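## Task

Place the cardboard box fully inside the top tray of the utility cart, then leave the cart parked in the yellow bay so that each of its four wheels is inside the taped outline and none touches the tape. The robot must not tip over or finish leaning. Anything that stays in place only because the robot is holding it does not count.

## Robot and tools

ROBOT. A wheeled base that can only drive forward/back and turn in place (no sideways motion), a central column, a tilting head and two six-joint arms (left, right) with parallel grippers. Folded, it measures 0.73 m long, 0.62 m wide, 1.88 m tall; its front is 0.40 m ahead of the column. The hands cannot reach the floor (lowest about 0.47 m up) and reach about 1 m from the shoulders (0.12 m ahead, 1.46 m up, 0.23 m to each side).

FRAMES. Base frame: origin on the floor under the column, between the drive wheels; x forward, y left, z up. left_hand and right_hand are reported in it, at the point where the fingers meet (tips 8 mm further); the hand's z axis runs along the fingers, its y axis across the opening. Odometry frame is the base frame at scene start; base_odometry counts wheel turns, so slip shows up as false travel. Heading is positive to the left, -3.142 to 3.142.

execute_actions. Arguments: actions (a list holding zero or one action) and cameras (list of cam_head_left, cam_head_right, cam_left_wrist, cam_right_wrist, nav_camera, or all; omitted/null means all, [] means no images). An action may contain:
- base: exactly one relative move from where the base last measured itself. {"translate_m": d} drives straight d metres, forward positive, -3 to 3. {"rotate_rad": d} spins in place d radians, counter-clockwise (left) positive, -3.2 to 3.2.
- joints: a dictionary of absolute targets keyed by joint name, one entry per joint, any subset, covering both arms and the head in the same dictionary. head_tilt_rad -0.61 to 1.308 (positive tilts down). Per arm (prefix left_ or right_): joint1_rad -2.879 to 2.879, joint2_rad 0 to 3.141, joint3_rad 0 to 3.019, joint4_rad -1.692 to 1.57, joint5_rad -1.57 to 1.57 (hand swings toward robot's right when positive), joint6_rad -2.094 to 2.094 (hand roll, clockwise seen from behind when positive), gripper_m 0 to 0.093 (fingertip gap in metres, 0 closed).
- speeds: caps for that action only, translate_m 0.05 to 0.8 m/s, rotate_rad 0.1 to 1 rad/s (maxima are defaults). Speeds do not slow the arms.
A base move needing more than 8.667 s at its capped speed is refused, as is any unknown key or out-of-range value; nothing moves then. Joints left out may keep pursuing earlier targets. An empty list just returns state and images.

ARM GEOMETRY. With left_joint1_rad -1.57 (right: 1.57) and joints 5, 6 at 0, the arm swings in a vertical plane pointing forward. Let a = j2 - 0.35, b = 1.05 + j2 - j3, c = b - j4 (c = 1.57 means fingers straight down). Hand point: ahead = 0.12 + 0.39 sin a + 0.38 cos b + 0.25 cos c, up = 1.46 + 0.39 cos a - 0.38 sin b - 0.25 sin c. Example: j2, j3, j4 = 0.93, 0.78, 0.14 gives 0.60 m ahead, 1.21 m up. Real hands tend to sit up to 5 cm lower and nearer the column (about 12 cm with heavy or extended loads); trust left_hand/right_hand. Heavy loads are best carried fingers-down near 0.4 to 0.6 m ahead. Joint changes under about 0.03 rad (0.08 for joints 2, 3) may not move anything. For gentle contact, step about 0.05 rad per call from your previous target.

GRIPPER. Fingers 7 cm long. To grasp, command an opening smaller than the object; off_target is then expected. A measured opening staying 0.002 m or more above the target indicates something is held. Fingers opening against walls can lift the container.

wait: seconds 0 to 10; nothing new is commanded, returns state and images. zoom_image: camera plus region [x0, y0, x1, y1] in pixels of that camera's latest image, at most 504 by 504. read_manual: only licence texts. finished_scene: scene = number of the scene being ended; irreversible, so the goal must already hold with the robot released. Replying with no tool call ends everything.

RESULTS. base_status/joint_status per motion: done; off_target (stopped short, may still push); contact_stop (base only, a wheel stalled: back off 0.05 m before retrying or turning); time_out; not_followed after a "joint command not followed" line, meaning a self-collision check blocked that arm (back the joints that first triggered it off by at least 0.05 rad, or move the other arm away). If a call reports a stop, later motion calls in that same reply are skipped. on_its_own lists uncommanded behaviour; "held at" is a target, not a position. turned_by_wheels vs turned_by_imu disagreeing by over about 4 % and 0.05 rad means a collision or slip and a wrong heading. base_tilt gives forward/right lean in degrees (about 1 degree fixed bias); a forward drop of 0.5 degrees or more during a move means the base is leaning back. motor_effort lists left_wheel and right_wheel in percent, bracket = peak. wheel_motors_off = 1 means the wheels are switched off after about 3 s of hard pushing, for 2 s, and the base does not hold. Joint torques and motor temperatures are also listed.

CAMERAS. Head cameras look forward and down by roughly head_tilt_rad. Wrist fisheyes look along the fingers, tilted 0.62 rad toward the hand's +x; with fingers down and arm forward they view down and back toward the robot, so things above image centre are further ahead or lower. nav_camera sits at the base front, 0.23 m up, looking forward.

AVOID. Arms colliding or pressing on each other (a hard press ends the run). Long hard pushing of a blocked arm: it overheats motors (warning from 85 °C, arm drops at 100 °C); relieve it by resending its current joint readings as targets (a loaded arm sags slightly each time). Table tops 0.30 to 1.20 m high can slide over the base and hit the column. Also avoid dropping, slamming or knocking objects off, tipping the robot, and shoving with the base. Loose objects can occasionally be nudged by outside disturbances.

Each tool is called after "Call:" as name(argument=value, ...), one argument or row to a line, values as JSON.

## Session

Call:
execute_actions(
  actions=[],
)

Scene clock: 0.00 s.
Joint torques (N m, as the arm reports them, + toward a larger angle): no reading
Motor temperatures (°C, as the motors report them): left_arm=[19 23 22 20 19 22] | right_arm=[20 22 20 22 21 20]
base_odometry: x=+0.000 y=+0.000 heading=+0.000 (m, m, rad; odometry frame)
turned_by_wheels: +0.000 (rad since the last result)
turned_by_imu: +0.000 (rad since the last result)
base_tilt: forward=+0.0 right=+0.8 (deg)
base_status: not commanded
joint_positions: head_tilt_rad=+0.870 left_joint1_rad=-1.567 left_joint2_rad=+0.881 left_joint3_rad=+0.389 left_joint4_rad=-0.920 left_joint5_rad=-0.035 left_joint6_rad=-0.048 left_gripper_m=+0.095 right_joint1_rad=+1.575 right_joint2_rad=+0.862 right_joint3_rad=+0.359 right_joint4_rad=-0.961 right_joint5_rad=+0.008 right_joint6_rad=+0.002 right_gripper_m=+0.094
joint_status: not commanded
wheel_motors_off: 0
motor_effort: left_wheel=+3 right_wheel=+4 (%)
left_hand: x=+0.1414 y=+0.2314 z=+1.2506 quat_wxyz=(+0.429, +0.016, -0.903, -0.027) (m; base frame)
right_hand: x=+0.1231 y=-0.2260 z=+1.2643 quat_wxyz=(+0.453, +0.003, -0.891, +0.003) (m; base frame)
pictures: cam_head_left, cam_head_right, cam_left_wrist, cam_right_wrist, nav_camera
camera_calibration (this result's frames):
cam_head_left: T_world_to_cam=[[0.011318, -0.997768, -0.0658115, 0.149936], [-0.785797, 0.0318268, -0.617665, 0.986647], [0.618381, 0.0587052, -0.783682, 1.09294], [0, 0, 0, 1]] pos_world=[0.0977541, 0.0540381, 1.4758]
cam_head_right: T_world_to_cam=[[0.00557542, -0.996866, -0.0789081, 0.0571334], [-0.770686, 0.0459975, -0.635553, 1.01921], [0.637191, 0.0643569, -0.768014, 1.06613], [0, 0, 0, 1]] pos_world=[0.105846, -0.0585395, 1.47107]
cam_left_wrist: T_world_to_cam=[[0.0044494, -0.998523, -0.0541437, 0.29821], [-0.034441, -0.0542651, 0.997932, -1.22821], [-0.999397, -0.00257544, -0.0346316, 0.309384], [0, 0, 0, 1]] pos_world=[0.26557, 0.231917, 1.25253]
cam_right_wrist: T_world_to_cam=[[0.0138681, -0.999813, 0.0134845, -0.249736], [-0.00226942, 0.0134543, 0.999907, -1.25437], [-0.999901, -0.0138974, -0.00208241, 0.248903], [0, 0, 0, 1]] pos_world=[0.249495, -0.229353, 1.25814]
Images, in order (width x height): cam_head_left 504x504, cam_head_right 504x504, cam_left_wrist 616x616, cam_right_wrist 616x616, nav_camera 504x504.

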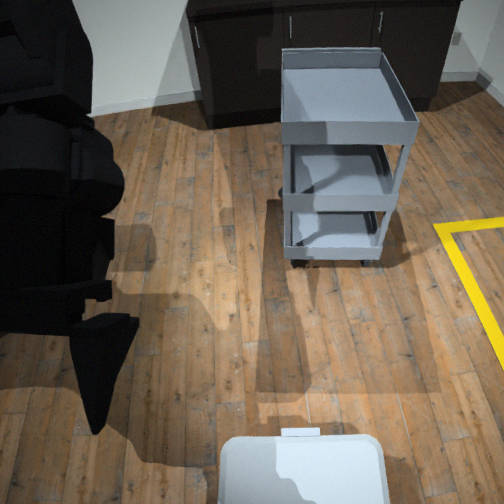

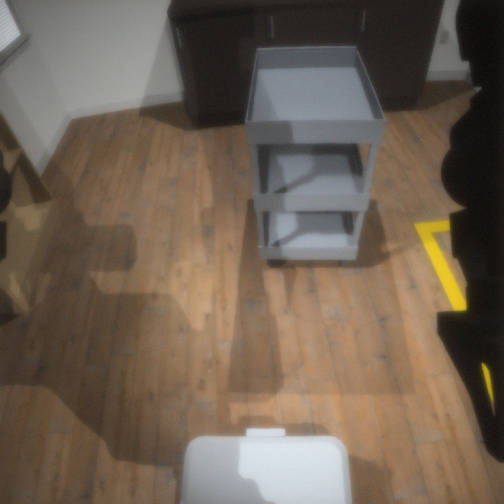

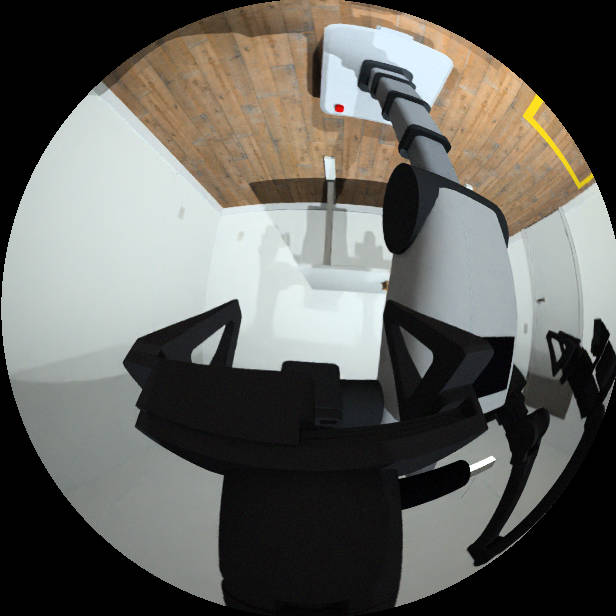

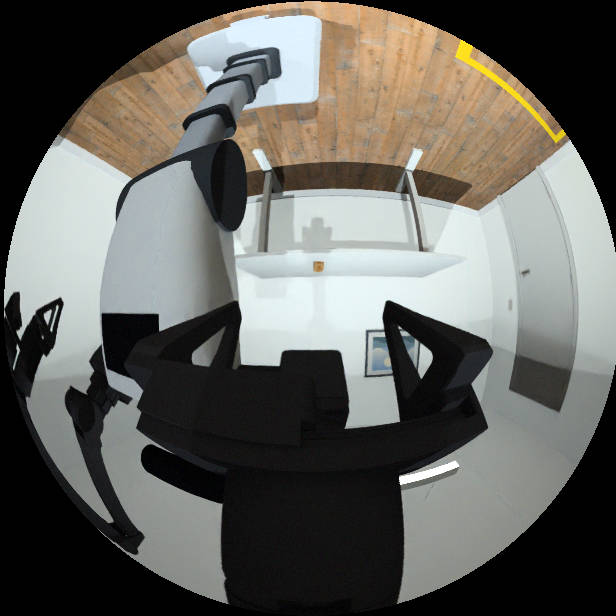

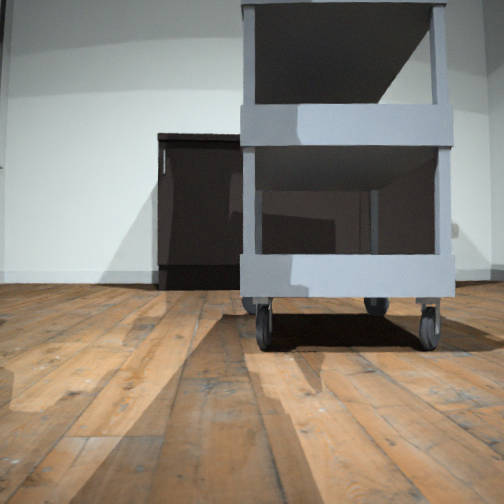

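Call:
execute_actions(
  actions=[
    {"base":{"rotate_rad":-3.1},"joints":{"left_joint2_rad":0.95,"left_joint3_rad":1.4,"left_joint4_rad":-0.97,"left_joint5_rad":0,"head_tilt_rad":0.5}},
  ],
  cameras=["cam_head_left","cam_head_right","cam_left_wrist"],
)

Scene clock: 8.77 s.
Joint torques (N m, as the arm reports them, + toward a larger angle): left_arm=[ -0.72 -16.22   8.41   0.59   0.19  -0.01] | right_arm=[ 0.14 -5.88 -1.2  -1.    0.13  0.02]
Motor temperatures (°C, as the motors report them): left_arm=[19 23 22 20 19 22] | right_arm=[20 22 20 22 21 20]
base_odometry: x=+0.000 y=+0.000 heading=-3.099 (m, m, rad; odometry frame)
turned_by_wheels: -3.099 (rad since the last result)
turned_by_imu: -3.099 (rad since the last result)
base_tilt: forward=-0.1 right=+0.8 (deg)
base_status: done
joint_positions: head_tilt_rad=+0.518 left_joint1_rad=-1.567 left_joint2_rad=+0.953 left_joint3_rad=+1.376 left_joint4_rad=-0.964 left_joint5_rad=-0.004 left_joint6_rad=-0.048 left_gripper_m=+0.095 right_joint1_rad=+1.575 right_joint2_rad=+0.862 right_joint3_rad=+0.359 right_joint4_rad=-0.961 right_joint5_rad=+0.008 right_joint6_rad=+0.002 right_gripper_m=+0.095
joint_status: all done
wheel_motors_off: 0
motor_effort: left_wheel=+2(45) right_wheel=-4(42) (%)
left_hand: x=+0.6490 y=+0.2268 z=+1.3032 quat_wxyz=(+0.008, +0.025, -1.000, -0.004) (m; base frame)
right_hand: x=+0.1231 y=-0.2260 z=+1.2643 quat_wxyz=(+0.453, +0.003, -0.891, +0.003) (m; base frame)
pictures: cam_head_left, cam_head_right, cam_left_wrist
camera_calibration (this result's frames):
cam_head_left: T_world_to_cam=[[0.033335, -0.997768, -0.0578622, 0.136593], [-0.524355, 0.0318268, -0.850905, 1.33276], [0.850847, 0.0587052, -0.522124, 0.678515], [0, 0, 0, 1]] pos_world=[0.116976, 0.0540381, 1.49623]
cam_head_right: T_world_to_cam=[[0.032465, -0.996866, -0.072136, 0.0453598], [-0.504, 0.0459975, -0.862478, 1.35534], [0.863093, 0.0643569, -0.500927, 0.643518], [0, 0, 0, 1]] pos_world=[0.126203, -0.0585395, 1.49458]
cam_left_wrist: T_world_to_cam=[[0.0429523, -0.999073, -0.00288751, 0.202581], [-0.786102, -0.0355797, 0.617073, -0.283546], [-0.616603, -0.0242348, -0.786901, 1.55533], [0, 0, 0, 1]] pos_world=[0.727423, 0.229997, 1.39944]
Images, in order (width x height): cam_head_left 504x504, cam_head_right 504x504, cam_left_wrist 616x616.

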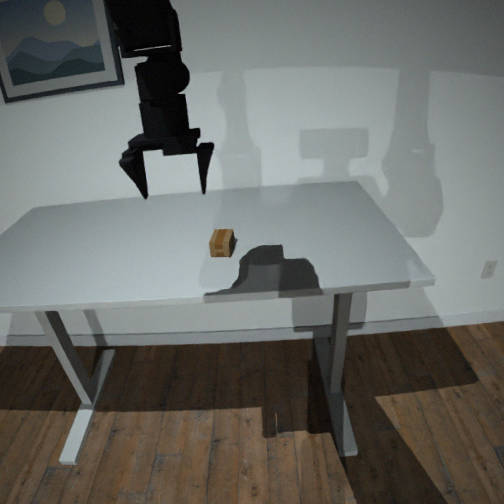

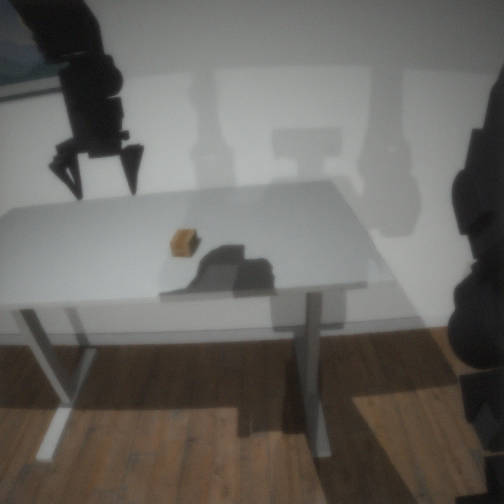

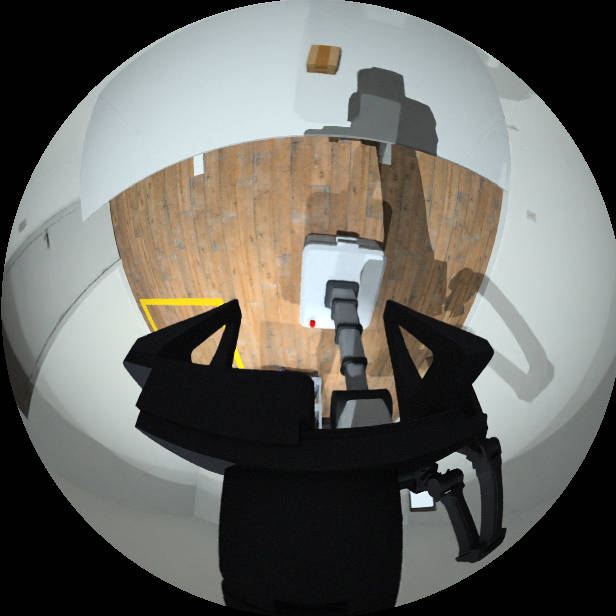

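Call:
execute_actions(
  actions=[
    {"base":{"translate_m":0.31},"joints":{"left_joint1_rad":-1.6,"left_joint2_rad":1.3,"left_joint3_rad":1.4,"left_joint4_rad":-0.62,"left_joint6_rad":0.1,"head_tilt_rad":0.75}},
  ],
  cameras=["cam_head_left","cam_left_wrist"],
)

Scene clock: 13.37 s.
Joint torques (N m, as the arm reports them, + toward a larger angle): left_arm=[ -1.29 -18.21   5.95   1.19   0.2    0.08] | right_arm=[ 0.05 -6.13 -1.29 -1.1   0.12  0.03]
Motor temperatures (°C, as the motors report them): left_arm=[19 24 23 20 19 22] | right_arm=[20 22 20 22 21 20]
base_odometry: x=-0.310 y=-0.013 heading=-3.100 (m, m, rad; odometry frame)
turned_by_wheels: -0.001 (rad since the last result)
turned_by_imu: +0.001 (rad since the last result)
base_tilt: forward=-0.1 right=+1.0 (deg)
base_status: done
joint_positions: head_tilt_rad=+0.753 left_joint1_rad=-1.592 left_joint2_rad=+1.312 left_joint3_rad=+1.381 left_joint4_rad=-0.627 left_joint5_rad=-0.004 left_joint6_rad=+0.093 left_gripper_m=+0.095 right_joint1_rad=+1.575 right_joint2_rad=+0.862 right_joint3_rad=+0.360 right_joint4_rad=-0.961 right_joint5_rad=+0.008 right_joint6_rad=+0.002 right_gripper_m=+0.095
joint_status: all done
wheel_motors_off: 0
motor_effort: left_wheel=-4(64) right_wheel=+1(48) (%)
left_hand: x=+0.6451 y=+0.2130 z=+1.1126 quat_wxyz=(+0.017, -0.052, -0.998, +0.008) (m; base frame)
right_hand: x=+0.1234 y=-0.2260 z=+1.2642 quat_wxyz=(+0.453, +0.003, -0.892, +0.003) (m; base frame)
pictures: cam_head_left, cam_left_wrist
camera_calibration (this result's frames):
cam_head_left: T_world_to_cam=[[0.018971, -0.997768, -0.0640262, 0.146804], [-0.707794, 0.0318268, -0.705702, 1.11832], [0.706165, 0.0587052, -0.70561, 0.968318], [0, 0, 0, 1]] pos_world=[0.104965, 0.0540381, 1.48186]
cam_left_wrist: T_world_to_cam=[[-0.109884, -0.993686, 0.022644, 0.257497], [-0.770566, 0.0995569, 0.629537, -0.222189], [-0.627817, 0.0517275, -0.77664, 1.3822], [0, 0, 0, 1]] pos_world=[0.724852, 0.206494, 1.20752]
Images, in order (width x height): cam_head_left 504x504, cam_left_wrist 616x616.

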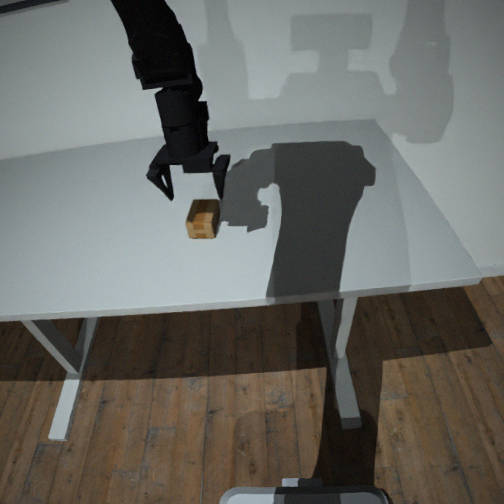

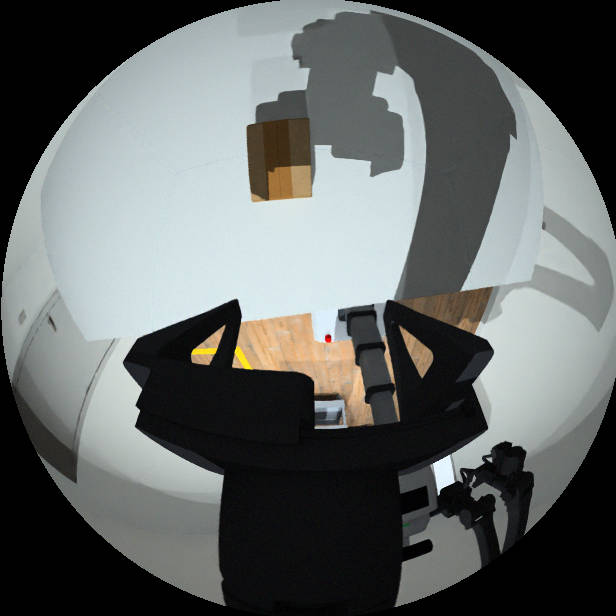

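Call:
execute_actions(
  actions=[
    {"base":{"translate_m":0.06},"joints":{"left_joint1_rad":-1.555,"left_joint6_rad":0.04}},
  ],
  cameras=[],
)

Call:
execute_actions(
  actions=[
    {"joints":{"left_joint2_rad":1.54,"left_joint3_rad":1.57,"left_joint4_rad":-0.54}},
  ],
  cameras=["cam_head_left","cam_left_wrist"],
)

Scene clock: 17.23 s.
Joint torques (N m, as the arm reports them, + toward a larger angle): left_arm=[  0.33 -17.99   6.1    1.     0.18  -0.07] | right_arm=[ 0.08 -5.96 -1.28 -1.14  0.13  0.03]
Motor temperatures (°C, as the motors report them): left_arm=[19 24 23 20 19 22] | right_arm=[20 22 20 22 21 20]
base_odometry: x=-0.370 y=-0.016 heading=-3.101 (m, m, rad; odometry frame)
turned_by_wheels: +0.000 (rad since the last result)
turned_by_imu: +0.001 (rad since the last result)
base_tilt: forward=-0.1 right=+0.9 (deg)
base_status: done
joint_positions: head_tilt_rad=+0.753 left_joint1_rad=-1.561 left_joint2_rad=+1.312 left_joint3_rad=+1.382 left_joint4_rad=-0.626 left_joint5_rad=-0.003 left_joint6_rad=+0.045 left_gripper_m=+0.095 right_joint1_rad=+1.575 right_joint2_rad=+0.861 right_joint3_rad=+0.359 right_joint4_rad=-0.961 right_joint5_rad=+0.008 right_joint6_rad=+0.002 right_gripper_m=+0.095
joint_status: all done
wheel_motors_off: 0
motor_effort: left_wheel=+0(39) right_wheel=+1(34) (%)
left_hand: x=+0.6459 y=+0.2309 z=+1.1127 quat_wxyz=(+0.016, -0.020, -1.000, -0.006) (m; base frame)
right_hand: x=+0.1233 y=-0.2260 z=+1.2643 quat_wxyz=(+0.453, +0.003, -0.892, +0.003) (m; base frame)
pictures: none
No camera images: the call's "cameras" was empty. Leave "cameras" out to get every camera's image.

Scene clock: 18.30 s.
Joint torques (N m, as the arm reports them, + toward a larger angle): left_arm=[  0.43 -19.48   5.21   0.9    0.19  -0.08] | right_arm=[ 0.1  -6.06 -1.36 -1.06  0.11  0.02]
Motor temperatures (°C, as the motors report them): left_arm=[19 24 23 20 19 22] | right_arm=[20 22 20 22 21 20]
base_odometry: x=-0.370 y=-0.016 heading=-3.101 (m, m, rad; odometry frame)
turned_by_wheels: +0.000 (rad since the last result)
turned_by_imu: +0.000 (rad since the last result)
base_tilt: forward=+0.0 right=+1.0 (deg)
base_status: not commanded
joint_positions: head_tilt_rad=+0.753 left_joint1_rad=-1.561 left_joint2_rad=+1.549 left_joint3_rad=+1.559 left_joint4_rad=-0.540 left_joint5_rad=-0.003 left_joint6_rad=+0.045 left_gripper_m=+0.095 right_joint1_rad=+1.575 right_joint2_rad=+0.861 right_joint3_rad=+0.359 right_joint4_rad=-0.961 right_joint5_rad=+0.008 right_joint6_rad=+0.002 right_gripper_m=+0.095
joint_status: all done
wheel_motors_off: 0
motor_effort: left_wheel=-2(1) right_wheel=+1(1) (%)
left_hand: x=+0.6755 y=+0.2319 z=+1.0198 quat_wxyz=(+0.003, -0.020, -1.000, -0.006) (m; base frame)
right_hand: x=+0.1233 y=-0.2260 z=+1.2643 quat_wxyz=(+0.453, +0.003, -0.892, +0.003) (m; base frame)
pictures: cam_head_left, cam_left_wrist
camera_calibration (this result's frames):
cam_head_left: T_world_to_cam=[[0.0189529, -0.997768, -0.0640316, 0.146813], [-0.707994, 0.0318268, -0.705501, 1.11802], [0.705964, 0.0587052, -0.705811, 0.968637], [0, 0, 0, 1]] pos_world=[0.104949, 0.0540381, 1.48184]
cam_left_wrist: T_world_to_cam=[[-0.0466664, -0.998888, -0.00675253, 0.270123], [-0.792237, 0.032893, 0.609326, -0.0914677], [-0.608426, 0.0337847, -0.792891, 1.33591], [0, 0, 0, 1]] pos_world=[0.752942, 0.227698, 1.11679]
Images, in order (width x height): cam_head_left 504x504, cam_left_wrist 616x616.

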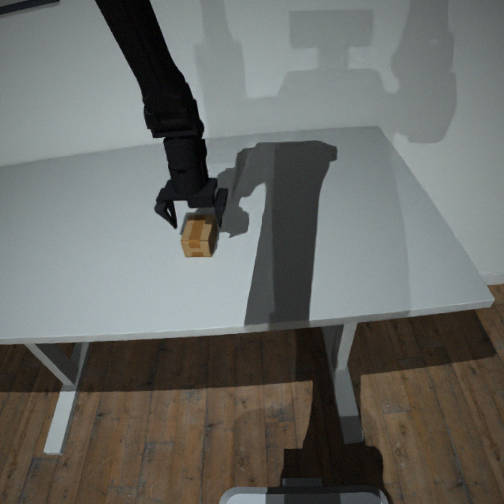

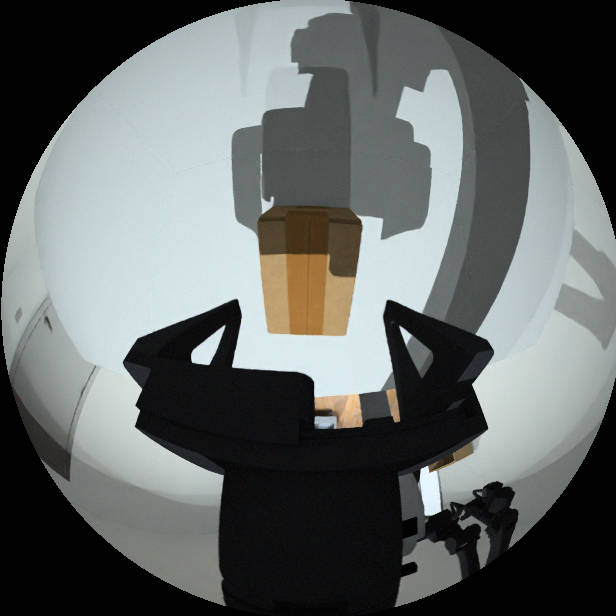

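Call:
execute_actions(
  actions=[
    {"joints":{"left_joint2_rad":1.65,"left_joint3_rad":1.65,"left_joint4_rad":-0.51}},
  ],
  cameras=["cam_left_wrist"],
)

Call:
execute_actions(
  actions=[
    {"joints":{"left_gripper_m":0.03}},
  ],
  cameras=[],
)

Call:
execute_actions(
  actions=[
    {"base":{"translate_m":-0.37},"joints":{"left_joint2_rad":1.3,"left_joint3_rad":1.4,"left_joint4_rad":-0.6}},
  ],
  cameras=[],
)

Call:
execute_actions(
  actions=[
    {"base":{"rotate_rad":2.46},"joints":{"head_tilt_rad":0.9}},
  ],
  cameras=["cam_head_left"],
)

Call:
execute_actions(
  actions=[
    {"base":{"translate_m":0.75}},
  ],
  cameras=[],
)

Call:
execute_actions(
  actions=[
    {"base":{"rotate_rad":0.64}},
  ],
  cameras=["cam_head_left","cam_left_wrist"],
)

Scene clock: 27.90 s.
Joint torques (N m, as the arm reports them, + toward a larger angle): left_arm=[  0.35 -18.28   5.05   1.1    0.17  -0.09] | right_arm=[ 0.03 -5.71 -1.27 -1.05  0.12  0.04]
Motor temperatures (°C, as the motors report them): left_arm=[19 25 23 20 19 22] | right_arm=[20 22 20 22 21 20]
base_odometry: x=-0.370 y=-0.016 heading=-3.101 (m, m, rad; odometry frame)
turned_by_wheels: +0.000 (rad since the last result)
turned_by_imu: +0.001 (rad since the last result)
base_tilt: forward=-0.2 right=+0.8 (deg)
base_status: not commanded
joint_positions: head_tilt_rad=+0.753 left_joint1_rad=-1.561 left_joint2_rad=+1.641 left_joint3_rad=+1.638 left_joint4_rad=-0.515 left_joint5_rad=-0.003 left_joint6_rad=+0.045 left_gripper_m=+0.095 right_joint1_rad=+1.575 right_joint2_rad=+0.861 right_joint3_rad=+0.359 right_joint4_rad=-0.961 right_joint5_rad=+0.008 right_joint6_rad=+0.002 right_gripper_m=+0.095
joint_status: all done
wheel_motors_off: 0
motor_effort: left_wheel=+0(1) right_wheel=+1(2) (%)
left_hand: x=+0.6852 y=+0.2322 z=+0.9836 quat_wxyz=(-0.003, -0.020, -1.000, -0.006) (m; base frame)
right_hand: x=+0.1233 y=-0.2260 z=+1.2643 quat_wxyz=(+0.453, +0.003, -0.892, +0.003) (m; base frame)
pictures: cam_left_wrist
camera_calibration (this result's frames):
cam_left_wrist: T_world_to_cam=[[-0.0466853, -0.998883, -0.00736357, 0.271307], [-0.799384, 0.0329388, 0.599917, -0.04755], [-0.599004, 0.0338936, -0.800028, 1.3136], [0, 0, 0, 1]] pos_world=[0.761507, 0.228048, 1.08144]
Images, in order (width x height): cam_left_wrist 616x616.

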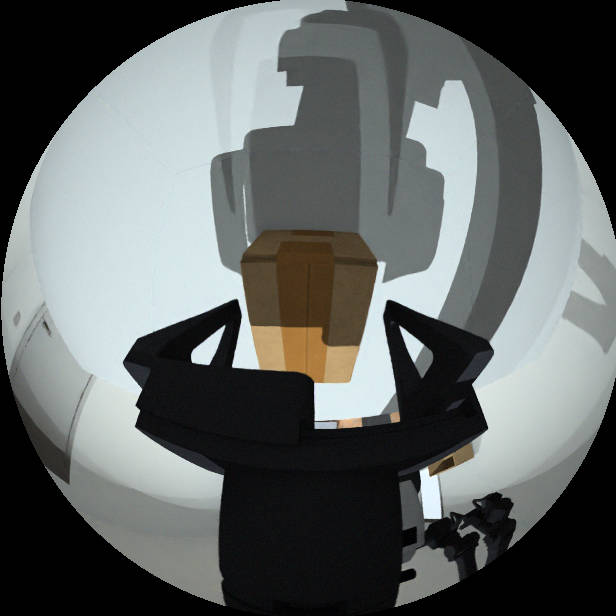

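Scene clock: 28.53 s.
Joint torques (N m, as the arm reports them, + toward a larger angle): left_arm=[  0.24 -18.4    5.17   1.05   0.17  -0.09] | right_arm=[ 0.13 -5.63 -1.17 -1.07  0.13  0.03]
Motor temperatures (°C, as the motors report them): left_arm=[19 25 23 20 19 22] | right_arm=[20 22 20 22 21 20]
base_odometry: x=-0.370 y=-0.016 heading=-3.101 (m, m, rad; odometry frame)
turned_by_wheels: +0.000 (rad since the last result)
turned_by_imu: +0.000 (rad since the last result)
base_tilt: forward=+0.0 right=+0.8 (deg)
base_status: not commanded
joint_positions: head_tilt_rad=+0.753 left_joint1_rad=-1.561 left_joint2_rad=+1.641 left_joint3_rad=+1.638 left_joint4_rad=-0.515 left_joint5_rad=-0.003 left_joint6_rad=+0.045 left_gripper_m=+0.060 right_joint1_rad=+1.575 right_joint2_rad=+0.861 right_joint3_rad=+0.359 right_joint4_rad=-0.961 right_joint5_rad=+0.008 right_joint6_rad=+0.002 right_gripper_m=+0.095
joint_status: left_gripper_m off_target (ended at +0.060, target +0.030)
wheel_motors_off: 0
motor_effort: left_wheel=-2(3) right_wheel=+1(1) (%)
left_hand: x=+0.6852 y=+0.2322 z=+0.9836 quat_wxyz=(-0.003, -0.020, -1.000, -0.006) (m; base frame)
right_hand: x=+0.1233 y=-0.2260 z=+1.2643 quat_wxyz=(+0.453, +0.003, -0.892, +0.003) (m; base frame)
pictures: none
No camera images: the call's "cameras" was empty. Leave "cameras" out to get every camera's image.

Scene clock: 30.83 s.
Joint torques (N m, as the arm reports them, + toward a larger angle): left_arm=[ -0.09 -16.73   5.76   0.86   0.16  -0.07] | right_arm=[-0.11 -5.71 -1.08 -1.17  0.12  0.02]
Motor temperatures (°C, as the motors report them): left_arm=[19 25 23 20 19 22] | right_arm=[20 22 20 22 21 20]
base_odometry: x=+0.000 y=+0.000 heading=-3.101 (m, m, rad; odometry frame)
turned_by_wheels: -0.001 (rad since the last result)
turned_by_imu: +0.000 (rad since the last result)
base_tilt: forward=+0.0 right=+0.8 (deg)
base_status: done
joint_positions: head_tilt_rad=+0.753 left_joint1_rad=-1.561 left_joint2_rad=+1.289 left_joint3_rad=+1.390 left_joint4_rad=-0.598 left_joint5_rad=-0.003 left_joint6_rad=+0.045 left_gripper_m=+0.060 right_joint1_rad=+1.575 right_joint2_rad=+0.861 right_joint3_rad=+0.356 right_joint4_rad=-0.961 right_joint5_rad=+0.008 right_joint6_rad=+0.002 right_gripper_m=+0.095
joint_status: all done
wheel_motors_off: 0
motor_effort: left_wheel=-2(58) right_wheel=-1(55) (%)
left_hand: x=+0.6652 y=+0.2308 z=+1.1265 quat_wxyz=(-0.013, -0.020, -1.000, -0.006) (m; base frame)
right_hand: x=+0.1215 y=-0.2261 z=+1.2649 quat_wxyz=(+0.454, +0.003, -0.891, +0.003) (m; base frame)
pictures: none
No camera images: the call's "cameras" was empty. Leave "cameras" out to get every camera's image.

Scene clock: 34.83 s.
Joint torques (N m, as the arm reports them, + toward a larger angle): left_arm=[  0.22 -16.41   5.79   0.86   0.15  -0.08] | right_arm=[-0.13 -5.52 -0.94 -1.06  0.14  0.03]
Motor temperatures (°C, as the motors report them): left_arm=[19 25 23 20 19 22] | right_arm=[20 22 20 22 21 20]
base_odometry: x=+0.000 y=+0.000 heading=-0.642 (m, m, rad; odometry frame)
turned_by_wheels: +2.459 (rad since the last result)
turned_by_imu: +2.461 (rad since the last result)
base_tilt: forward=+0.0 right=+0.9 (deg)
base_status: done
joint_positions: head_tilt_rad=+0.901 left_joint1_rad=-1.559 left_joint2_rad=+1.289 left_joint3_rad=+1.390 left_joint4_rad=-0.598 left_joint5_rad=-0.002 left_joint6_rad=+0.045 left_gripper_m=+0.060 right_joint1_rad=+1.575 right_joint2_rad=+0.861 right_joint3_rad=+0.356 right_joint4_rad=-0.961 right_joint5_rad=+0.008 right_joint6_rad=+0.002 right_gripper_m=+0.095
joint_status: all done
wheel_motors_off: 0
motor_effort: left_wheel=-4(47) right_wheel=+4(47) (%)
left_hand: x=+0.6652 y=+0.2321 z=+1.1266 quat_wxyz=(-0.013, -0.019, -1.000, -0.007) (m; base frame)
right_hand: x=+0.1215 y=-0.2261 z=+1.2649 quat_wxyz=(+0.454, +0.003, -0.891, +0.003) (m; base frame)
pictures: cam_head_left
camera_calibration (this result's frames):
cam_head_left: T_world_to_cam=[[0.00932377, -0.997768, -0.0661235, 0.150516], [-0.804106, 0.0318268, -0.593633, 0.950553], [0.594413, 0.0587052, -0.802015, 1.12237], [0, 0, 0, 1]] pos_world=[0.0957919, 0.0540381, 1.47439]
Images, in order (width x height): cam_head_left 504x504.

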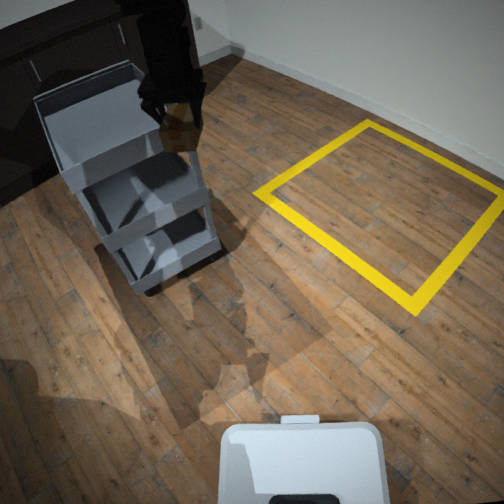

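Scene clock: 37.77 s.
Joint torques (N m, as the arm reports them, + toward a larger angle): left_arm=[ -0.04 -16.14   5.91   0.87   0.16  -0.08] | right_arm=[-0.04 -5.55 -1.22 -1.07  0.12  0.03]
Motor temperatures (°C, as the motors report them): left_arm=[19 25 23 20 19 22] | right_arm=[20 22 20 22 21 20]
base_odometry: x=+0.601 y=-0.449 heading=-0.642 (m, m, rad; odometry frame)
turned_by_wheels: +0.000 (rad since the last result)
turned_by_imu: +0.002 (rad since the last result)
base_tilt: forward=+0.0 right=+0.9 (deg)
base_status: done
joint_positions: head_tilt_rad=+0.902 left_joint1_rad=-1.559 left_joint2_rad=+1.290 left_joint3_rad=+1.390 left_joint4_rad=-0.598 left_joint5_rad=-0.002 left_joint6_rad=+0.045 left_gripper_m=+0.060 right_joint1_rad=+1.575 right_joint2_rad=+0.860 right_joint3_rad=+0.359 right_joint4_rad=-0.961 right_joint5_rad=+0.008 right_joint6_rad=+0.002 right_gripper_m=+0.095
joint_status: not commanded
wheel_motors_off: 0
motor_effort: left_wheel=-2(55) right_wheel=+0(54) (%)
left_hand: x=+0.6651 y=+0.2321 z=+1.1263 quat_wxyz=(-0.013, -0.019, -1.000, -0.007) (m; base frame)
right_hand: x=+0.1234 y=-0.2260 z=+1.2643 quat_wxyz=(+0.452, +0.003, -0.892, +0.003) (m; base frame)
pictures: none
No camera images: the call's "cameras" was empty. Leave "cameras" out to get every camera's image.

Scene clock: 39.90 s.
Joint torques (N m, as the arm reports them, + toward a larger angle): left_arm=[ -0.17 -16.79   5.83   0.8    0.17  -0.1 ] | right_arm=[ 0.14 -5.72 -1.31 -1.03  0.13  0.02]
Motor temperatures (°C, as the motors report them): left_arm=[19 25 23 20 19 22] | right_arm=[20 22 20 22 21 20]
base_odometry: x=+0.601 y=-0.449 heading=-0.003 (m, m, rad; odometry frame)
turned_by_wheels: +0.639 (rad since the last result)
turned_by_imu: +0.637 (rad since the last result)
base_tilt: forward=+0.1 right=+0.8 (deg)
base_status: done
joint_positions: head_tilt_rad=+0.902 left_joint1_rad=-1.557 left_joint2_rad=+1.290 left_joint3_rad=+1.390 left_joint4_rad=-0.598 left_joint5_rad=-0.002 left_joint6_rad=+0.045 left_gripper_m=+0.060 right_joint1_rad=+1.575 right_joint2_rad=+0.860 right_joint3_rad=+0.359 right_joint4_rad=-0.961 right_joint5_rad=+0.008 right_joint6_rad=+0.002 right_gripper_m=+0.095
joint_status: not commanded
wheel_motors_off: 0
motor_effort: left_wheel=-3(51) right_wheel=+4(40) (%)
left_hand: x=+0.6651 y=+0.2332 z=+1.1264 quat_wxyz=(-0.013, -0.019, -1.000, -0.008) (m; base frame)
right_hand: x=+0.1234 y=-0.2260 z=+1.2643 quat_wxyz=(+0.452, +0.003, -0.892, +0.003) (m; base frame)
pictures: cam_head_left, cam_left_wrist
camera_calibration (this result's frames):
cam_head_left: T_world_to_cam=[[0.00925805, -0.997768, -0.0661327, 0.150533], [-0.804696, 0.0318268, -0.592834, 0.949351], [0.593615, 0.0587052, -0.802605, 1.12332], [0, 0, 0, 1]] pos_world=[0.0957267, 0.0540381, 1.47434]
cam_left_wrist: T_world_to_cam=[[-0.0446253, -0.99894, -0.0113165, 0.275471], [-0.811855, 0.029662, 0.583105, -0.121333], [-0.582151, 0.0352086, -0.812318, 1.41807], [0, 0, 0, 1]] pos_world=[0.739319, 0.22885, 1.22579]
Images, in order (width x height): cam_head_left 504x504, cam_left_wrist 616x616.

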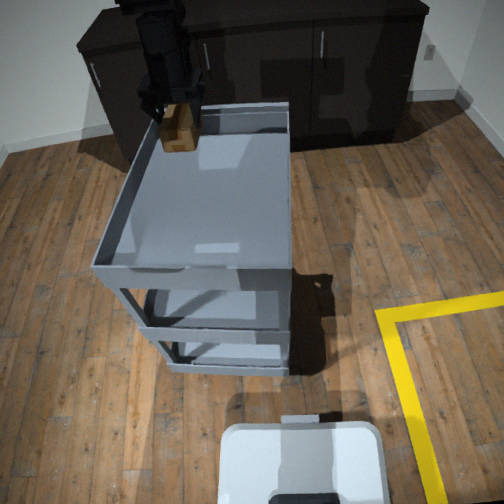

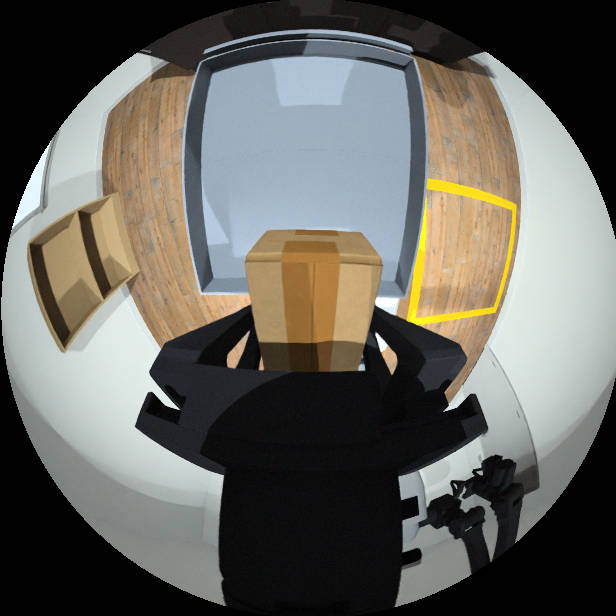

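Call:
execute_actions(
  actions=[
    {"joints":{"left_joint2_rad":1.92,"left_joint3_rad":1.88,"left_joint4_rad":-0.47}},
  ],
  cameras=[],
)

Call:
execute_actions(
  actions=[
    {"joints":{"left_gripper_m":0.093}},
  ],
  cameras=[],
)

Call:
execute_actions(
  actions=[
    {"joints":{"left_joint2_rad":1.75,"left_joint3_rad":1.72}},
  ],
  cameras=[],
)

Call:
execute_actions(
  actions=[
    {"base":{"rotate_rad":-0.33},"joints":{"left_joint6_rad":-0.33}},
  ],
  cameras=["cam_head_left","cam_left_wrist"],
)

Scene clock: 50.77 s.
Joint torques (N m, as the arm reports them, + toward a larger angle): left_arm=[ -0.38 -20.52   5.37   0.81   0.13  -0.07] | right_arm=[-0.15 -5.71 -1.24 -1.02  0.12  0.02]
Motor temperatures (°C, as the motors report them): left_arm=[19 26 23 20 19 22] | right_arm=[20 22 20 22 21 20]
base_odometry: x=+0.601 y=-0.449 heading=-0.003 (m, m, rad; odometry frame)
turned_by_wheels: +0.000 (rad since the last result)
turned_by_imu: +0.002 (rad since the last result)
base_tilt: forward=-0.1 right=+0.9 (deg)
base_status: not commanded
joint_positions: head_tilt_rad=+0.902 left_joint1_rad=-1.557 left_joint2_rad=+1.942 left_joint3_rad=+1.854 left_joint4_rad=-0.470 left_joint5_rad=-0.002 left_joint6_rad=+0.045 left_gripper_m=+0.060 right_joint1_rad=+1.575 right_joint2_rad=+0.860 right_joint3_rad=+0.359 right_joint4_rad=-0.961 right_joint5_rad=+0.008 right_joint6_rad=+0.002 right_gripper_m=+0.095
joint_status: all done
wheel_motors_off: 0
motor_effort: left_wheel=-5(8) right_wheel=+6(6) (%)
left_hand: x=+0.6614 y=+0.2365 z=+0.8548 quat_wxyz=(+0.017, -0.019, -1.000, -0.007) (m; base frame)
right_hand: x=+0.1234 y=-0.2260 z=+1.2643 quat_wxyz=(+0.452, +0.003, -0.892, +0.003) (m; base frame)
pictures: none
No camera images: the call's "cameras" was empty. Leave "cameras" out to get every camera's image.

Scene clock: 51.40 s.
Joint torques (N m, as the arm reports them, + toward a larger angle): left_arm=[ -0.27 -20.3    5.45   0.82   0.14  -0.08] | right_arm=[ 0.11 -5.59 -1.2  -1.05  0.12  0.02]
Motor temperatures (°C, as the motors report them): left_arm=[19 26 23 20 19 22] | right_arm=[20 22 20 22 21 20]
base_odometry: x=+0.601 y=-0.449 heading=-0.003 (m, m, rad; odometry frame)
turned_by_wheels: +0.000 (rad since the last result)
turned_by_imu: +0.000 (rad since the last result)
base_tilt: forward=-0.1 right=+0.8 (deg)
base_status: not commanded
joint_positions: head_tilt_rad=+0.902 left_joint1_rad=-1.557 left_joint2_rad=+1.942 left_joint3_rad=+1.854 left_joint4_rad=-0.470 left_joint5_rad=-0.002 left_joint6_rad=+0.045 left_gripper_m=+0.093 right_joint1_rad=+1.575 right_joint2_rad=+0.860 right_joint3_rad=+0.359 right_joint4_rad=-0.961 right_joint5_rad=+0.008 right_joint6_rad=+0.002 right_gripper_m=+0.095
joint_status: all done
wheel_motors_off: 0
motor_effort: left_wheel=-8(9) right_wheel=+6(6) (%)
left_hand: x=+0.6614 y=+0.2365 z=+0.8548 quat_wxyz=(+0.017, -0.019, -1.000, -0.007) (m; base frame)
right_hand: x=+0.1234 y=-0.2260 z=+1.2643 quat_wxyz=(+0.452, +0.003, -0.892, +0.003) (m; base frame)
pictures: none
No camera images: the call's "cameras" was empty. Leave "cameras" out to get every camera's image.

Scene clock: 52.40 s.
Joint torques (N m, as the arm reports them, + toward a larger angle): left_arm=[ -0.27 -17.59   4.38   1.04   0.14  -0.06] | right_arm=[-0.1  -5.58 -1.09 -1.06  0.12  0.02]
Motor temperatures (°C, as the motors report them): left_arm=[19 26 23 20 19 22] | right_arm=[20 22 20 22 21 20]
base_odometry: x=+0.601 y=-0.449 heading=-0.003 (m, m, rad; odometry frame)
turned_by_wheels: +0.000 (rad since the last result)
turned_by_imu: +0.000 (rad since the last result)
base_tilt: forward=-0.1 right=+0.8 (deg)
base_status: not commanded
joint_positions: head_tilt_rad=+0.902 left_joint1_rad=-1.557 left_joint2_rad=+1.736 left_joint3_rad=+1.716 left_joint4_rad=-0.470 left_joint5_rad=-0.002 left_joint6_rad=+0.045 left_gripper_m=+0.093 right_joint1_rad=+1.575 right_joint2_rad=+0.860 right_joint3_rad=+0.359 right_joint4_rad=-0.961 right_joint5_rad=+0.008 right_joint6_rad=+0.002 right_gripper_m=+0.095
joint_status: all done
wheel_motors_off: 0
motor_effort: left_wheel=-10(11) right_wheel=+7(7) (%)
left_hand: x=+0.6946 y=+0.2356 z=+0.9450 quat_wxyz=(-0.016, -0.019, -1.000, -0.008) (m; base frame)
right_hand: x=+0.1234 y=-0.2260 z=+1.2643 quat_wxyz=(+0.452, +0.003, -0.892, +0.003) (m; base frame)
pictures: none
No camera images: the call's "cameras" was empty. Leave "cameras" out to get every camera's image.

Scene clock: 54.07 s.
Joint torques (N m, as the arm reports them, + toward a larger angle): left_arm=[ -0.37 -17.9    4.59   0.98   0.13  -0.11] | right_arm=[-0.04 -5.44 -1.22 -1.04  0.12  0.04]
Motor temperatures (°C, as the motors report them): left_arm=[19 26 23 20 19 22] | right_arm=[20 22 20 22 21 20]
base_odometry: x=+0.600 y=-0.449 heading=-0.332 (m, m, rad; odometry frame)
turned_by_wheels: -0.329 (rad since the last result)
turned_by_imu: -0.329 (rad since the last result)
base_tilt: forward=-0.1 right=+0.8 (deg)
base_status: done
joint_positions: head_tilt_rad=+0.902 left_joint1_rad=-1.557 left_joint2_rad=+1.736 left_joint3_rad=+1.716 left_joint4_rad=-0.470 left_joint5_rad=-0.002 left_joint6_rad=-0.323 left_gripper_m=+0.093 right_joint1_rad=+1.575 right_joint2_rad=+0.860 right_joint3_rad=+0.359 right_joint4_rad=-0.961 right_joint5_rad=+0.008 right_joint6_rad=+0.002 right_gripper_m=+0.095
joint_status: all done
wheel_motors_off: 0
motor_effort: left_wheel=+2(32) right_wheel=-2(20) (%)
left_hand: x=+0.6946 y=+0.2356 z=+0.9450 quat_wxyz=(-0.017, +0.164, -0.986, -0.005) (m; base frame)
right_hand: x=+0.1234 y=-0.2260 z=+1.2643 quat_wxyz=(+0.452, +0.003, -0.892, +0.003) (m; base frame)
pictures: cam_head_left, cam_left_wrist
camera_calibration (this result's frames):
cam_head_left: T_world_to_cam=[[0.00925804, -0.997768, -0.0661327, 0.150534], [-0.804696, 0.0318268, -0.592834, 0.949351], [0.593615, 0.0587052, -0.802605, 1.12332], [0, 0, 0, 1]] pos_world=[0.0957267, 0.0540381, 1.47434]
cam_left_wrist: T_world_to_cam=[[0.317299, -0.948325, 0.000996636, 0.0022115], [-0.776196, -0.259102, 0.574792, 0.0594335], [-0.544832, -0.183155, -0.818299, 1.31903], [0, 0, 0, 1]] pos_world=[0.76408, 0.259083, 1.0452]
Images, in order (width x height): cam_head_left 504x504, cam_left_wrist 616x616.

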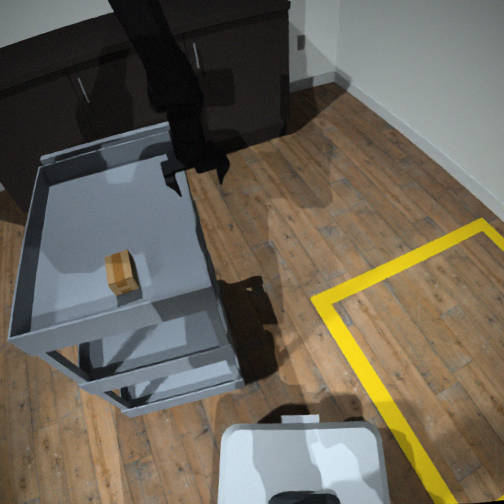

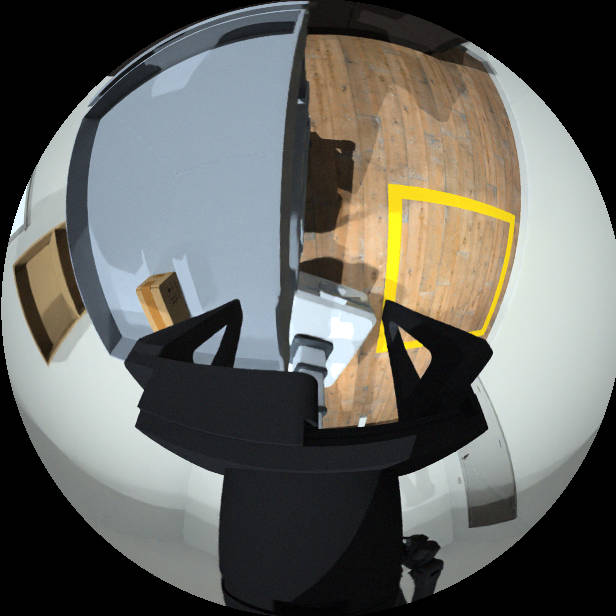

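Call:
execute_actions(
  actions=[
    {"base":{"rotate_rad":0.03}},
  ],
  cameras=[],
)

Call:
execute_actions(
  actions=[
    {"joints":{"left_joint2_rad":2.01,"left_joint3_rad":1.97}},
  ],
  cameras=["cam_left_wrist"],
)

Call:
execute_actions(
  actions=[
    {"joints":{"left_gripper_m":0}},
  ],
  cameras=[],
)

Call:
execute_actions(
  actions=[
    {"base":{"rotate_rad":-0.9},"speeds":{"rotate_rad":0.2}},
  ],
  cameras=["cam_head_left","cam_left_wrist"],
)

Scene clock: 59.00 s.
Joint torques (N m, as the arm reports them, + toward a larger angle): left_arm=[ -0.08 -17.94   4.54   0.99   0.13  -0.1 ] | right_arm=[-0.1  -5.86 -1.34 -1.03  0.13  0.03]
Motor temperatures (°C, as the motors report them): left_arm=[19 26 23 20 19 22] | right_arm=[20 22 20 22 21 20]
base_odometry: x=+0.601 y=-0.449 heading=-0.302 (m, m, rad; odometry frame)
turned_by_wheels: +0.029 (rad since the last result)
turned_by_imu: +0.031 (rad since the last result)
base_tilt: forward=-0.1 right=+0.9 (deg)
base_status: done
joint_positions: head_tilt_rad=+0.902 left_joint1_rad=-1.554 left_joint2_rad=+1.736 left_joint3_rad=+1.716 left_joint4_rad=-0.470 left_joint5_rad=-0.002 left_joint6_rad=-0.323 left_gripper_m=+0.093 right_joint1_rad=+1.575 right_joint2_rad=+0.860 right_joint3_rad=+0.359 right_joint4_rad=-0.961 right_joint5_rad=+0.008 right_joint6_rad=+0.002 right_gripper_m=+0.095
joint_status: not commanded
wheel_motors_off: 0
motor_effort: left_wheel=+0(36) right_wheel=+0(16) (%)
left_hand: x=+0.6946 y=+0.2379 z=+0.9450 quat_wxyz=(-0.018, +0.165, -0.986, -0.006) (m; base frame)
right_hand: x=+0.1234 y=-0.2260 z=+1.2643 quat_wxyz=(+0.452, +0.003, -0.892, +0.003) (m; base frame)
pictures: none
No camera images: the call's "cameras" was empty. Leave "cameras" out to get every camera's image.

Scene clock: 60.13 s.
Joint torques (N m, as the arm reports them, + toward a larger angle): left_arm=[ -0.34 -20.75   5.39   0.72   0.13  -0.14] | right_arm=[-0.05 -5.75 -1.23 -1.02  0.12  0.03]
Motor temperatures (°C, as the motors report them): left_arm=[19 26 23 20 19 22] | right_arm=[20 22 20 22 21 20]
base_odometry: x=+0.601 y=-0.449 heading=-0.302 (m, m, rad; odometry frame)
turned_by_wheels: +0.000 (rad since the last result)
turned_by_imu: +0.000 (rad since the last result)
base_tilt: forward=+0.0 right=+0.9 (deg)
base_status: not commanded
joint_positions: head_tilt_rad=+0.902 left_joint1_rad=-1.554 left_joint2_rad=+2.026 left_joint3_rad=+1.947 left_joint4_rad=-0.470 left_joint5_rad=-0.002 left_joint6_rad=-0.323 left_gripper_m=+0.093 right_joint1_rad=+1.575 right_joint2_rad=+0.860 right_joint3_rad=+0.359 right_joint4_rad=-0.961 right_joint5_rad=+0.008 right_joint6_rad=+0.002 right_gripper_m=+0.095
joint_status: all done
wheel_motors_off: 0
motor_effort: left_wheel=-4(6) right_wheel=+0(1) (%)
left_hand: x=+0.6644 y=+0.2395 z=+0.8240 quat_wxyz=(+0.011, +0.165, -0.986, -0.011) (m; base frame)
right_hand: x=+0.1234 y=-0.2260 z=+1.2643 quat_wxyz=(+0.452, +0.003, -0.892, +0.003) (m; base frame)
pictures: cam_left_wrist
camera_calibration (this result's frames):
cam_left_wrist: T_world_to_cam=[[0.319316, -0.947444, -0.0196514, 0.0310293], [-0.740665, -0.262454, 0.618492, 0.0476753], [-0.591145, -0.182939, -0.785545, 1.20799], [0, 0, 0, 1]] pos_world=[0.739501, 0.2629, 0.920056]
Images, in order (width x height): cam_left_wrist 616x616.

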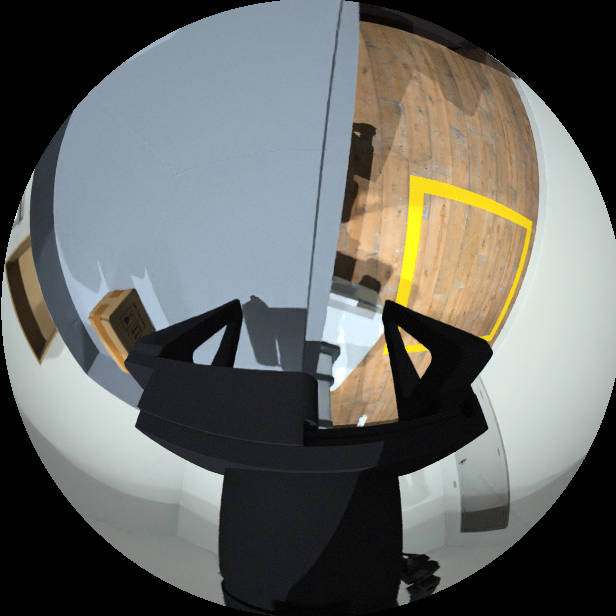

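Scene clock: 60.97 s.
Joint torques (N m, as the arm reports them, + toward a larger angle): left_arm=[ -0.46 -20.01   5.39   0.8   -0.01  -0.69] | right_arm=[-0.09 -5.8  -1.27 -1.05  0.12  0.03]
Motor temperatures (°C, as the motors report them): left_arm=[19 26 23 20 19 22] | right_arm=[20 22 20 22 21 20]
base_odometry: x=+0.601 y=-0.449 heading=-0.302 (m, m, rad; odometry frame)
turned_by_wheels: +0.000 (rad since the last result)
turned_by_imu: +0.000 (rad since the last result)
base_tilt: forward=+0.1 right=+0.8 (deg)
base_status: not commanded
joint_positions: head_tilt_rad=+0.902 left_joint1_rad=-1.553 left_joint2_rad=+2.026 left_joint3_rad=+1.947 left_joint4_rad=-0.470 left_joint5_rad=+0.001 left_joint6_rad=-0.274 left_gripper_m=+0.006 right_joint1_rad=+1.575 right_joint2_rad=+0.860 right_joint3_rad=+0.359 right_joint4_rad=-0.961 right_joint5_rad=+0.008 right_joint6_rad=+0.002 right_gripper_m=+0.095
joint_status: left_gripper_m off_target (ended at +0.006, target +0.000)
wheel_motors_off: 0
motor_effort: left_wheel=-6(5) right_wheel=+0(1) (%)
left_hand: x=+0.6646 y=+0.2394 z=+0.8240 quat_wxyz=(+0.011, +0.141, -0.990, -0.009) (m; base frame)
right_hand: x=+0.1234 y=-0.2260 z=+1.2643 quat_wxyz=(+0.452, +0.003, -0.892, +0.003) (m; base frame)
pictures: none
No camera images: the call's "cameras" was empty. Leave "cameras" out to get every camera's image.

Scene clock: 66.37 s.
Joint torques (N m, as the arm reports them, + toward a larger angle): left_arm=[ -0.68 -20.13   4.83   0.12  -0.27   0.16] | right_arm=[ 0.05 -5.81 -1.26 -1.07  0.11  0.03]
Motor temperatures (°C, as the motors report them): left_arm=[19 26 23 20 19 23] | right_arm=[20 22 20 22 21 20]
base_odometry: x=+0.601 y=-0.450 heading=-1.202 (m, m, rad; odometry frame)
turned_by_wheels: -0.899 (rad since the last result)
turned_by_imu: -0.886 (rad since the last result)
base_tilt: forward=-0.1 right=+0.8 (deg)
base_status: done
joint_positions: head_tilt_rad=+0.902 left_joint1_rad=-1.550 left_joint2_rad=+2.026 left_joint3_rad=+1.955 left_joint4_rad=-0.453 left_joint5_rad=+0.010 left_joint6_rad=-0.344 left_gripper_m=+0.006 right_joint1_rad=+1.575 right_joint2_rad=+0.860 right_joint3_rad=+0.359 right_joint4_rad=-0.961 right_joint5_rad=+0.008 right_joint6_rad=+0.002 right_gripper_m=+0.095
joint_status: not commanded
wheel_motors_off: 0
motor_effort: left_wheel=-1(71) right_wheel=-3(41) (%)
left_hand: x=+0.6731 y=+0.2400 z=+0.8249 quat_wxyz=(+0.000, +0.176, -0.984, -0.004) (m; base frame)
right_hand: x=+0.1234 y=-0.2260 z=+1.2643 quat_wxyz=(+0.452, +0.003, -0.892, +0.003) (m; base frame)
pictures: cam_head_left, cam_left_wrist
camera_calibration (this result's frames):
cam_head_left: T_world_to_cam=[[0.00925805, -0.997768, -0.0661327, 0.150533], [-0.804696, 0.0318268, -0.592834, 0.949351], [0.593615, 0.0587052, -0.802605, 1.12332], [0, 0, 0, 1]] pos_world=[0.0957267, 0.0540381, 1.47434]
cam_left_wrist: T_world_to_cam=[[0.34061, -0.940201, -0.00279839, -0.00119132], [-0.750063, -0.27352, 0.602156, 0.0761499], [-0.566913, -0.203001, -0.798373, 1.21302], [0, 0, 0, 1]] pos_world=[0.745201, 0.265954, 0.922586]
Images, in order (width x height): cam_head_left 504x504, cam_left_wrist 616x616.

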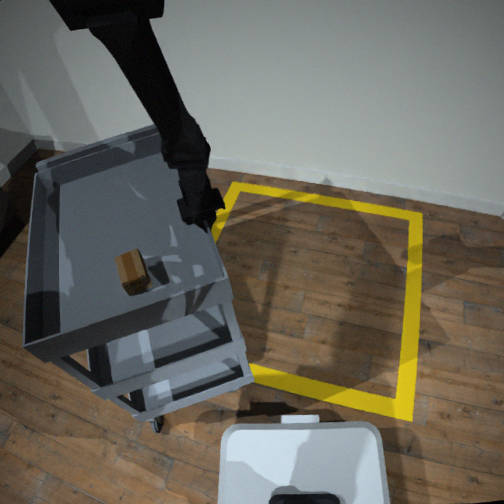

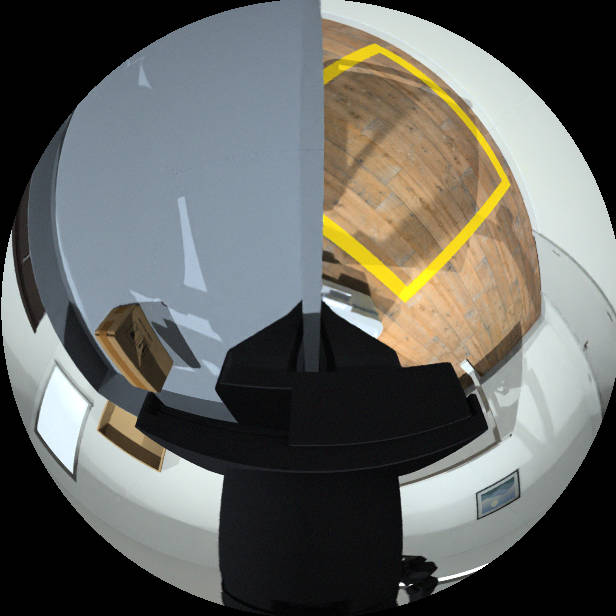

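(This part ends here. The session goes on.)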